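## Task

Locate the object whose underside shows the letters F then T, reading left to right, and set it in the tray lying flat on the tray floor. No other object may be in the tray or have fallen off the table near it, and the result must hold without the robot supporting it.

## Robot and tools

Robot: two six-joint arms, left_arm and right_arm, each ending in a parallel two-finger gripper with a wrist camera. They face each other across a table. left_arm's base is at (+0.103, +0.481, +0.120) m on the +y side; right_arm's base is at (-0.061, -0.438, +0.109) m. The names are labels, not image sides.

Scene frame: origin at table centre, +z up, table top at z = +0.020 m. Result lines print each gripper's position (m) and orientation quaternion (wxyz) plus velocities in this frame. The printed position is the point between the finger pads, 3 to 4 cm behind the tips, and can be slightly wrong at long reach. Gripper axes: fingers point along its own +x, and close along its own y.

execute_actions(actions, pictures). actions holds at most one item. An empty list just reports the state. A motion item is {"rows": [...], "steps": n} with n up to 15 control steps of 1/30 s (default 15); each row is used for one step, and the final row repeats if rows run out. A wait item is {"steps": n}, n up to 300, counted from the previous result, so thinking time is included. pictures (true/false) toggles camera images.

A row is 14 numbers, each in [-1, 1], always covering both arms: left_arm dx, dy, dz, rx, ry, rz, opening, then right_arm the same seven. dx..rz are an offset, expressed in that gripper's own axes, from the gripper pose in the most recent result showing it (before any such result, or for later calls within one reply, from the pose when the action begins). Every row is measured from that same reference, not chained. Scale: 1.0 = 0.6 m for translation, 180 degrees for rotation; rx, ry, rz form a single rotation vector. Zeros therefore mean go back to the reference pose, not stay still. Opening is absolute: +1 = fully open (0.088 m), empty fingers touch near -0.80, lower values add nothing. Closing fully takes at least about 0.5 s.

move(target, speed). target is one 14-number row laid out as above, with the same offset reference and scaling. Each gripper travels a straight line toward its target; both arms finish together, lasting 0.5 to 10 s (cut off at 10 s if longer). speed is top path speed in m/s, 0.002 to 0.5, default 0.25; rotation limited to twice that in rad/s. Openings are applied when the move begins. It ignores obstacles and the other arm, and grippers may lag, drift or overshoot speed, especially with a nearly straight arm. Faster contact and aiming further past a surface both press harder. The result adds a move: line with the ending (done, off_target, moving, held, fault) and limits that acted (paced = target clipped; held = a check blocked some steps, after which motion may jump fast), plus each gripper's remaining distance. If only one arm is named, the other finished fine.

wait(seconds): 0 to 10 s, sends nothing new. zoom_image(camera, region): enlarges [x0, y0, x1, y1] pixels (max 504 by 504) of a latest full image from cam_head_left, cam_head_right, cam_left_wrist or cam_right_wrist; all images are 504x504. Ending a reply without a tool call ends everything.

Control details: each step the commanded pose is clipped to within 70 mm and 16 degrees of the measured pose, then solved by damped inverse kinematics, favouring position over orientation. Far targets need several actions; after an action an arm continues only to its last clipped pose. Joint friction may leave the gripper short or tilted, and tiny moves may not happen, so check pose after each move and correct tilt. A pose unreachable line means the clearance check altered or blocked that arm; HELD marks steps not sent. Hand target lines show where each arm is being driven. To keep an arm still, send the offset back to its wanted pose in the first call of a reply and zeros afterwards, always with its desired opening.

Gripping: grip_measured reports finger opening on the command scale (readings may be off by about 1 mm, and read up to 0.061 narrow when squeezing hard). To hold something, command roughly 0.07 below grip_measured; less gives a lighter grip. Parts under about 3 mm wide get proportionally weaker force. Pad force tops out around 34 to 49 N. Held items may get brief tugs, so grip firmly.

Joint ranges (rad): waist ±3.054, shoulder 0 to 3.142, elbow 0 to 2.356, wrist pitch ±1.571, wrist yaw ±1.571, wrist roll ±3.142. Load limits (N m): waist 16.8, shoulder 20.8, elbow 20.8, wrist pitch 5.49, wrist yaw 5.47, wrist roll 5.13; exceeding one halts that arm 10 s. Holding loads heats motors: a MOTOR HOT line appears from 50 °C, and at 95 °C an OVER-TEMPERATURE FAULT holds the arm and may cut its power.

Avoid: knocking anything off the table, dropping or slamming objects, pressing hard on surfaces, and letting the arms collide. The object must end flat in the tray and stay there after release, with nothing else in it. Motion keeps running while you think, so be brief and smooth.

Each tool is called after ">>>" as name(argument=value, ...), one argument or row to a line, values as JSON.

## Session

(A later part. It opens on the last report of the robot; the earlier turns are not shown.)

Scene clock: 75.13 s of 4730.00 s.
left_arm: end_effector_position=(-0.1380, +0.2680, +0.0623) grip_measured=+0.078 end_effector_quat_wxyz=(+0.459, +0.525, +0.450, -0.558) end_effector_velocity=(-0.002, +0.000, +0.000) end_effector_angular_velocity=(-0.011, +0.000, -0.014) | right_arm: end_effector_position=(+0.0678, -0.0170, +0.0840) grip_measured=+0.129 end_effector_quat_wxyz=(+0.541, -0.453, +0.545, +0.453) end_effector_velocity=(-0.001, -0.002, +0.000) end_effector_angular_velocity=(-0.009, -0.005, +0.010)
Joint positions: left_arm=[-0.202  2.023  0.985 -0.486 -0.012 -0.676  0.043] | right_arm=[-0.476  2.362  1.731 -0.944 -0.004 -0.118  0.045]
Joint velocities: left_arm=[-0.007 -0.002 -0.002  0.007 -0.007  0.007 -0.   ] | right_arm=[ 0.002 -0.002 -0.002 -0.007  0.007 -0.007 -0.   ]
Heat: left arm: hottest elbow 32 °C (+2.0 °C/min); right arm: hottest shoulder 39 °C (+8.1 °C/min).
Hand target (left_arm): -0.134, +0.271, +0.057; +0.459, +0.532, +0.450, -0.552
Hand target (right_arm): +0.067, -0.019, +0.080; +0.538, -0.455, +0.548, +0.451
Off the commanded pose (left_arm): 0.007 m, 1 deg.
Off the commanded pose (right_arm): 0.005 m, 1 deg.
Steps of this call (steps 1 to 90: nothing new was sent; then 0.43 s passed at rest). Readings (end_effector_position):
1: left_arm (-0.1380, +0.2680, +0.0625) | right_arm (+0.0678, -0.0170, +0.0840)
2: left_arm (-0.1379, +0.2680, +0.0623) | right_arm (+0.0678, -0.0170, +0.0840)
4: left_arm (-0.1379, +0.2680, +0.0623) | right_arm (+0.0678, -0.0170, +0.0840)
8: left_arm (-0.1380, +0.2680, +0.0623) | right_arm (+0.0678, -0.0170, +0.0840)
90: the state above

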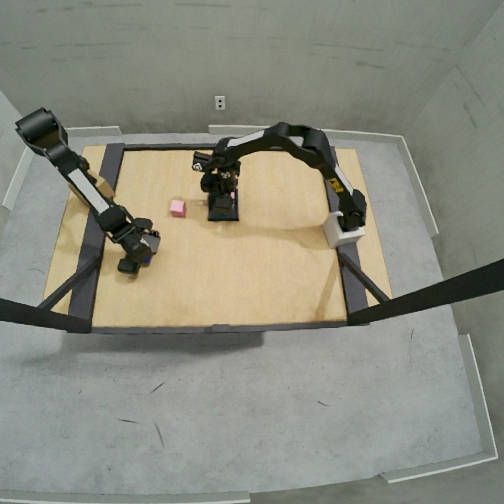

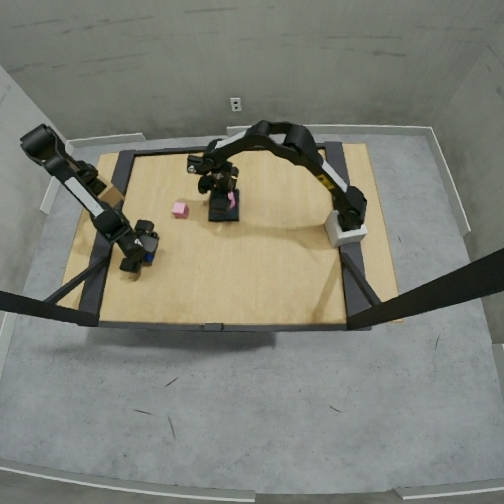

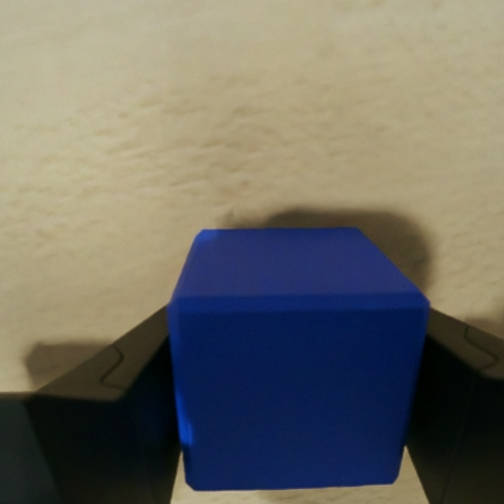

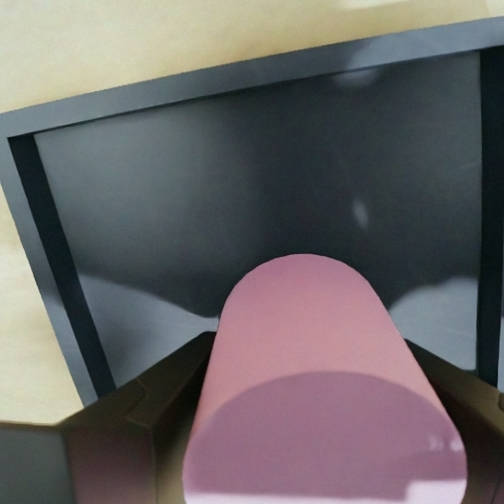

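>>> move(
  target=[0.012,0,0,0,0,0,0.0,0.022,0,0,0,0,0,0.05],
  speed=0.02,
)

Scene clock: 76.70 s of 4730.00 s.
left_arm: end_effector_position=(-0.1411, +0.2653, +0.0614) grip_measured=+0.078 end_effector_quat_wxyz=(+0.459, +0.519, +0.450, -0.564) end_effector_velocity=(+0.003, -0.000, +0.000) end_effector_angular_velocity=(-0.011, -0.020, +0.006) | right_arm: end_effector_position=(+0.0687, -0.0139, +0.0774) grip_measured=+0.129 end_effector_quat_wxyz=(+0.546, -0.449, +0.540, +0.456) end_effector_velocity=(+0.000, +0.000, +0.001) end_effector_angular_velocity=(+0.009, +0.005, +0.005)
Joint positions: left_arm=[-0.202  2.026  0.985 -0.464 -0.012 -0.676  0.043] | right_arm=[-0.476  2.371  1.72  -0.908 -0.004 -0.118  0.045]
Joint velocities: left_arm=[-0.002 -0.002 -0.002 -0.007 -0.022 -0.007 -0.   ] | right_arm=[-0.002 -0.007 -0.007  0.007 -0.007 -0.007  0.   ]
Heat: left arm: hottest elbow 32 °C (+2.0 °C/min); right arm: hottest shoulder 39 °C (+8.0 °C/min).
Hand target (left_arm): -0.138, +0.268, +0.055; +0.459, +0.525, +0.450, -0.558
Hand target (right_arm): +0.068, -0.017, +0.071; +0.541, -0.453, +0.545, +0.453
Off the commanded pose (left_arm): 0.007 m, 1 deg.
Off the commanded pose (right_arm): 0.007 m, 1 deg.
move: done

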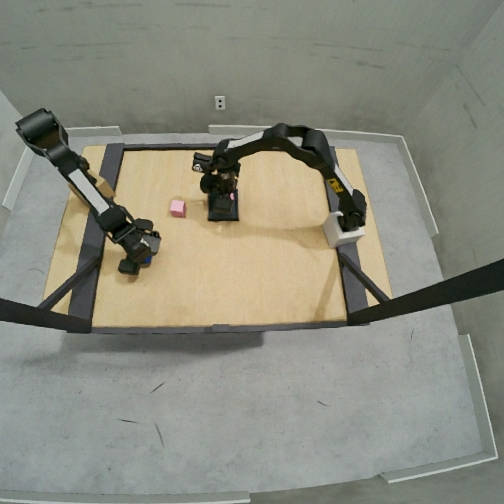

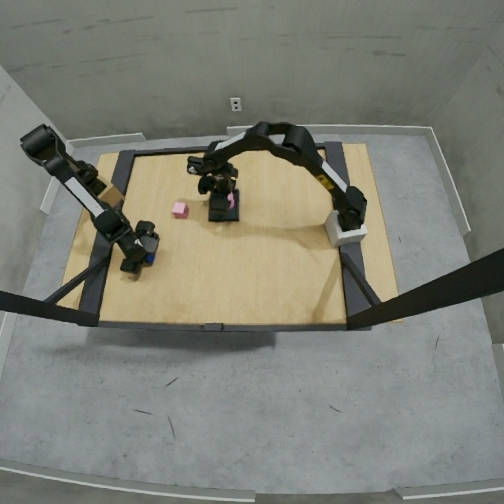

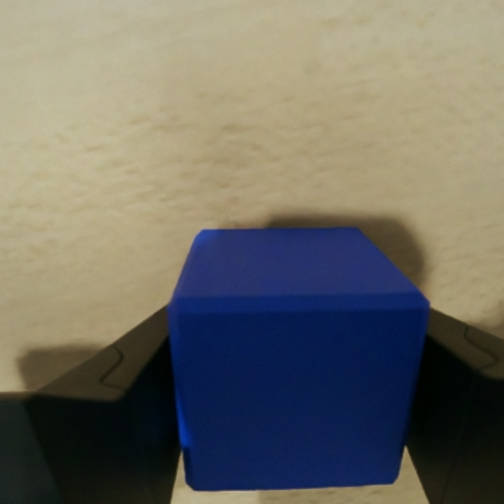

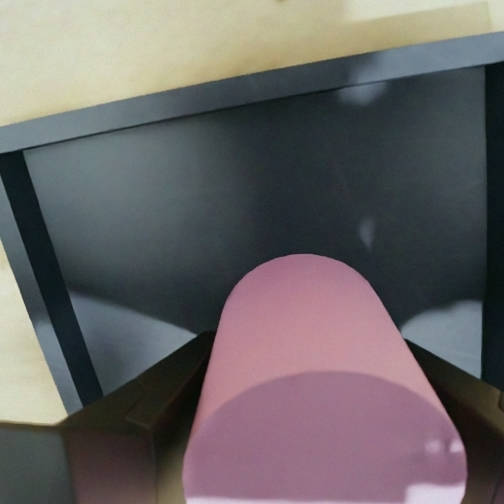

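>>> move(
  target=[0.005,0,0,0,0,0,0.6,0.02,0,0,0,0,0,0.05],
  speed=0.02,
)

Scene clock: 78.57 s of 4730.00 s.
left_arm: end_effector_position=(-0.1425, +0.2641, +0.0616) grip_measured=+0.597 end_effector_quat_wxyz=(+0.459, +0.515, +0.449, -0.567) end_effector_velocity=(-0.001, -0.001, +0.000) end_effector_angular_velocity=(-0.009, +0.002, +0.020) | right_arm: end_effector_position=(+0.0697, -0.0105, +0.0761) grip_measured=+0.129 end_effector_quat_wxyz=(+0.551, -0.446, +0.535, +0.460) end_effector_velocity=(-0.000, -0.001, +0.003) end_effector_angular_velocity=(-0.000, +0.007, +0.005)
Joint positions: left_arm=[-0.202  2.026  0.985 -0.456 -0.012 -0.676  0.068] | right_arm=[-0.476  2.371  1.714 -0.882 -0.004 -0.118  0.045]
Joint velocities: left_arm=[-0.002 -0.002 -0.002  0.007 -0.007 -0.022 -0.   ] | right_arm=[-0.002 -0.007 -0.002 -0.007 -0.007 -0.007 -0.   ]
Heat: left arm: hottest elbow 32 °C (+1.0 °C/min); right arm: hottest shoulder 39 °C (+8.1 °C/min).
Hand target (left_arm): -0.141, +0.265, +0.059; +0.459, +0.518, +0.450, -0.564
Hand target (right_arm): +0.069, -0.014, +0.066; +0.546, -0.450, +0.540, +0.456
Off the commanded pose (left_arm): 0.004 m, 0 deg.
Off the commanded pose (right_arm): 0.011 m, 1 deg.
move: off_target (right_arm)

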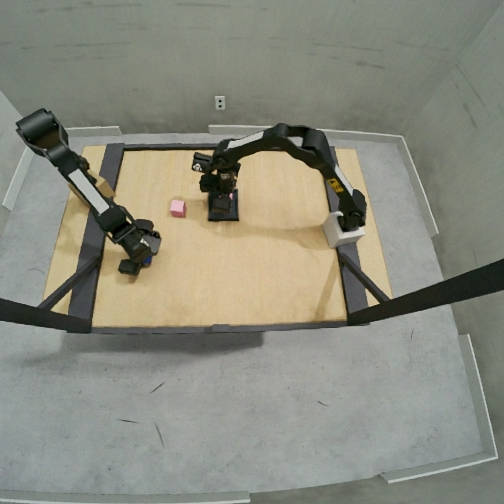

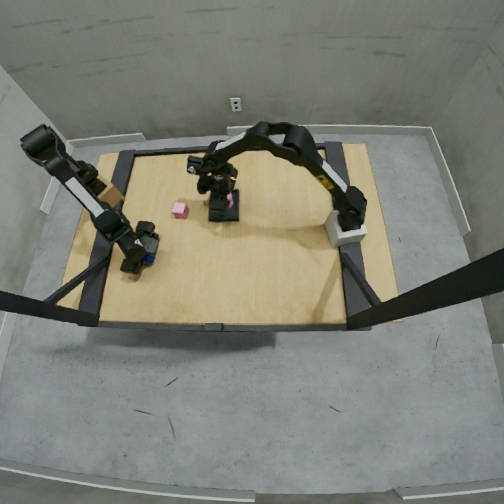

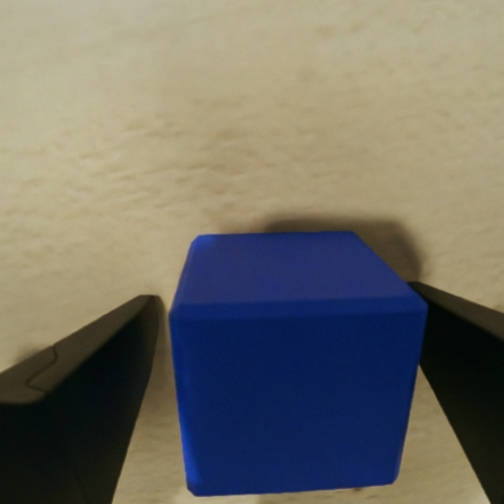

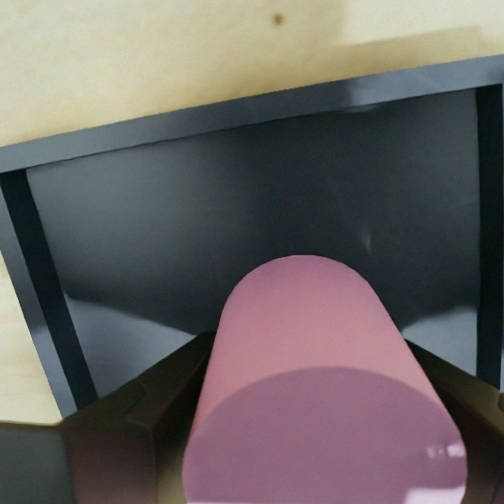

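>>> move(
  target=[0,0,0,0,0,0,1,0,0,0,0,0,0,0.5],
  speed=0.02,
)

Scene clock: 80.60 s of 4730.00 s.
left_arm: end_effector_position=(-0.1425, +0.2640, +0.0616) grip_measured=+1.000 end_effector_quat_wxyz=(+0.459, +0.515, +0.449, -0.567) end_effector_velocity=(+0.001, -0.002, +0.003) end_effector_angular_velocity=(-0.007, -0.003, +0.010) | right_arm: end_effector_position=(+0.0698, -0.0103, +0.0759) grip_measured=+0.496 end_effector_quat_wxyz=(+0.552, -0.446, +0.534, +0.460) end_effector_velocity=(+0.002, -0.002, -0.001) end_effector_angular_velocity=(-0.009, -0.005, +0.005)
Joint positions: left_arm=[-0.202  2.026  0.985 -0.455 -0.012 -0.676  0.088] | right_arm=[-0.476  2.372  1.713 -0.881 -0.004 -0.118  0.063]
Joint velocities: left_arm=[ 0.002 -0.007  0.002 -0.007 -0.007 -0.007  0.   ] | right_arm=[-0.002  0.002  0.002 -0.007  0.007 -0.007  0.   ]
Heat: left arm: hottest elbow 32 °C (+1.0 °C/min); right arm: hottest shoulder 40 °C (+8.1 °C/min).
Hand target (left_arm): -0.142, +0.264, +0.062; +0.459, +0.515, +0.449, -0.567
Hand target (right_arm): +0.070, -0.011, +0.076; +0.551, -0.446, +0.535, +0.460
Off the commanded pose (left_arm): 0.000 m, 0 deg.
Off the commanded pose (right_arm): 0.000 m, 0 deg.
move: done

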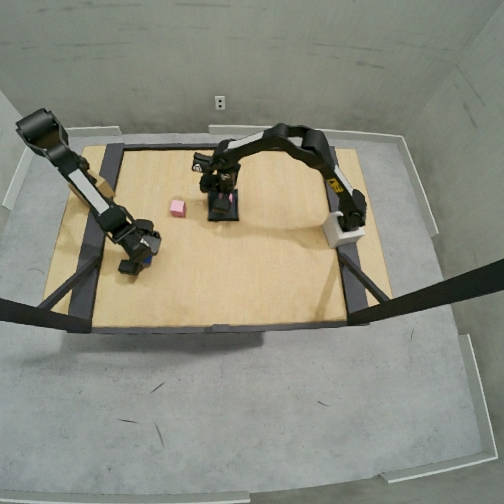

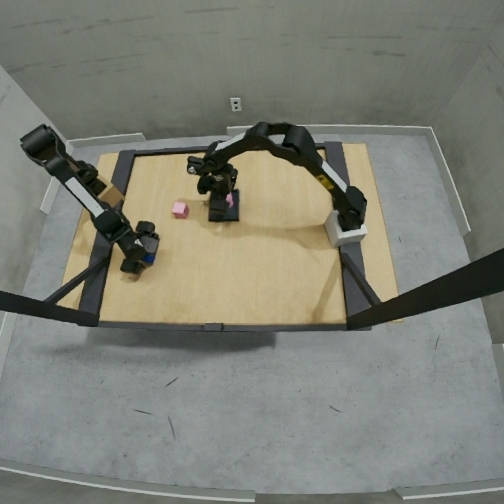

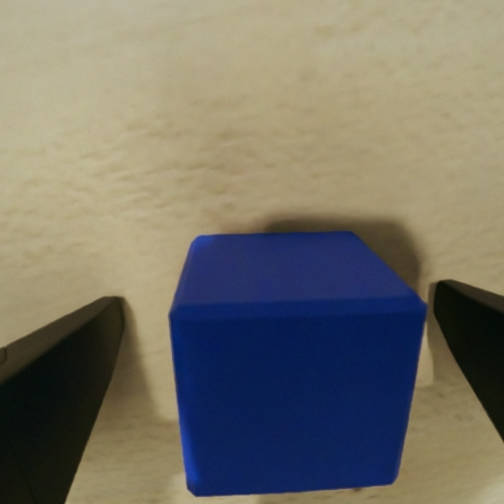

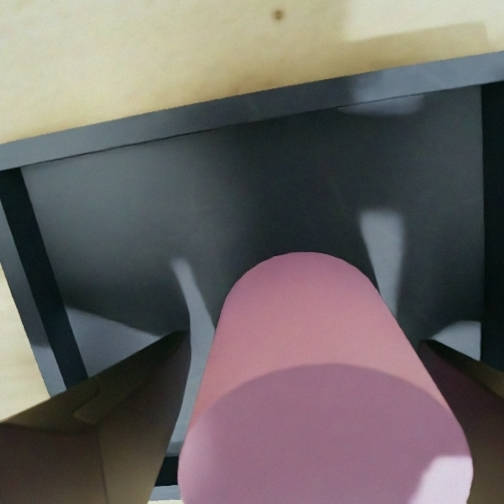

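Cylinder stayed put; retreating straight up.

>>> move(
  target=[-0.2,0,0,0,0,0,1,-0.2,0,0,0,0,0,0.5],
  speed=0.12,
)

Scene clock: 82.80 s of 4730.00 s.
left_arm: end_effector_position=(-0.1348, +0.2711, +0.1768) grip_measured=+1.000 end_effector_quat_wxyz=(+0.459, +0.519, +0.449, -0.564) end_effector_velocity=(-0.003, +0.002, +0.002) end_effector_angular_velocity=(+0.004, +0.007, -0.000) | right_arm: end_effector_position=(+0.0682, -0.0155, +0.1882) grip_measured=+0.497 end_effector_quat_wxyz=(+0.546, -0.449, +0.540, +0.456) end_effector_velocity=(+0.001, +0.002, +0.005) end_effector_angular_velocity=(+0.014, +0.003, +0.005)
Joint positions: left_arm=[-0.202  1.751  1.152 -0.909 -0.012 -0.676  0.088] | right_arm=[-0.476  2.255  1.972 -1.276 -0.004 -0.118  0.063]
Joint velocities: left_arm=[-0.007 -0.002  0.007 -0.007  0.007 -0.007  0.   ] | right_arm=[-0.002 -0.002  0.017 -0.007 -0.007 -0.007 -0.   ]
Heat: left arm: hottest elbow 32 °C (+1.0 °C/min); right arm: hottest shoulder 41 °C (+9.0 °C/min).
Hand target (left_arm): -0.136, +0.271, +0.181; +0.459, +0.515, +0.449, -0.567
Hand target (right_arm): +0.069, -0.013, +0.196; +0.552, -0.446, +0.534, +0.460
Off the commanded pose (left_arm): 0.005 m, 1 deg.
Off the commanded pose (right_arm): 0.008 m, 1 deg.
move: done

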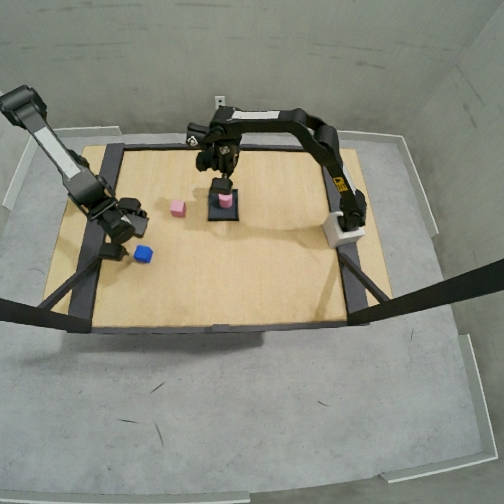

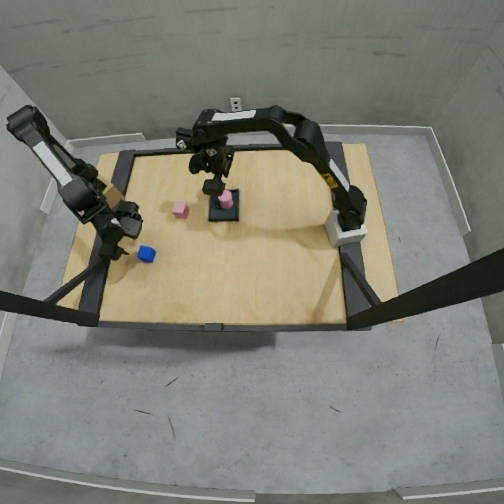

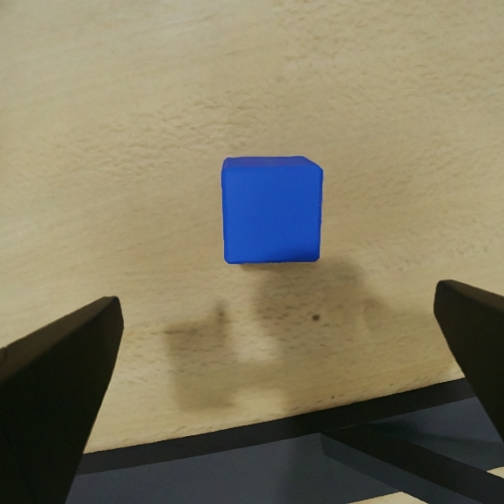

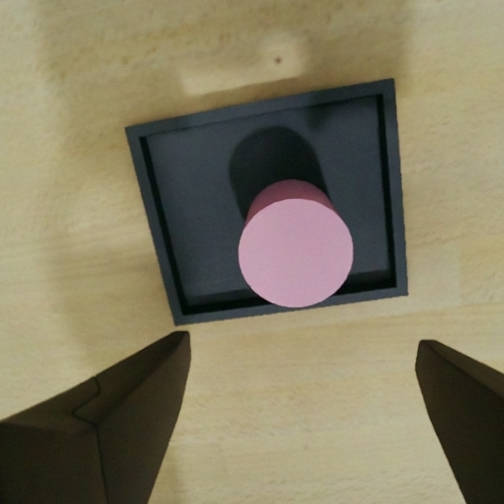

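>>> zoom_image(
  camera="cam_head_right",
  region=[190, 170, 260, 235],
)

Region (190, 170, 260, 235) of cam_head_right's 504x504 image, scaled by 7.200, with more detail than that image has; it fills the top 468 rows of this view, and the rest is white.

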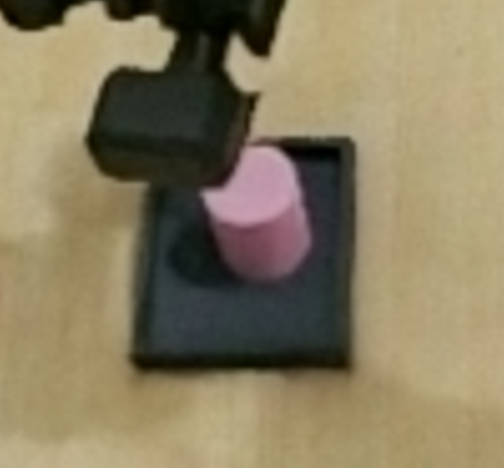

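>>> finished_scene(
  scene=2,
)

The scene is finished: the task was done.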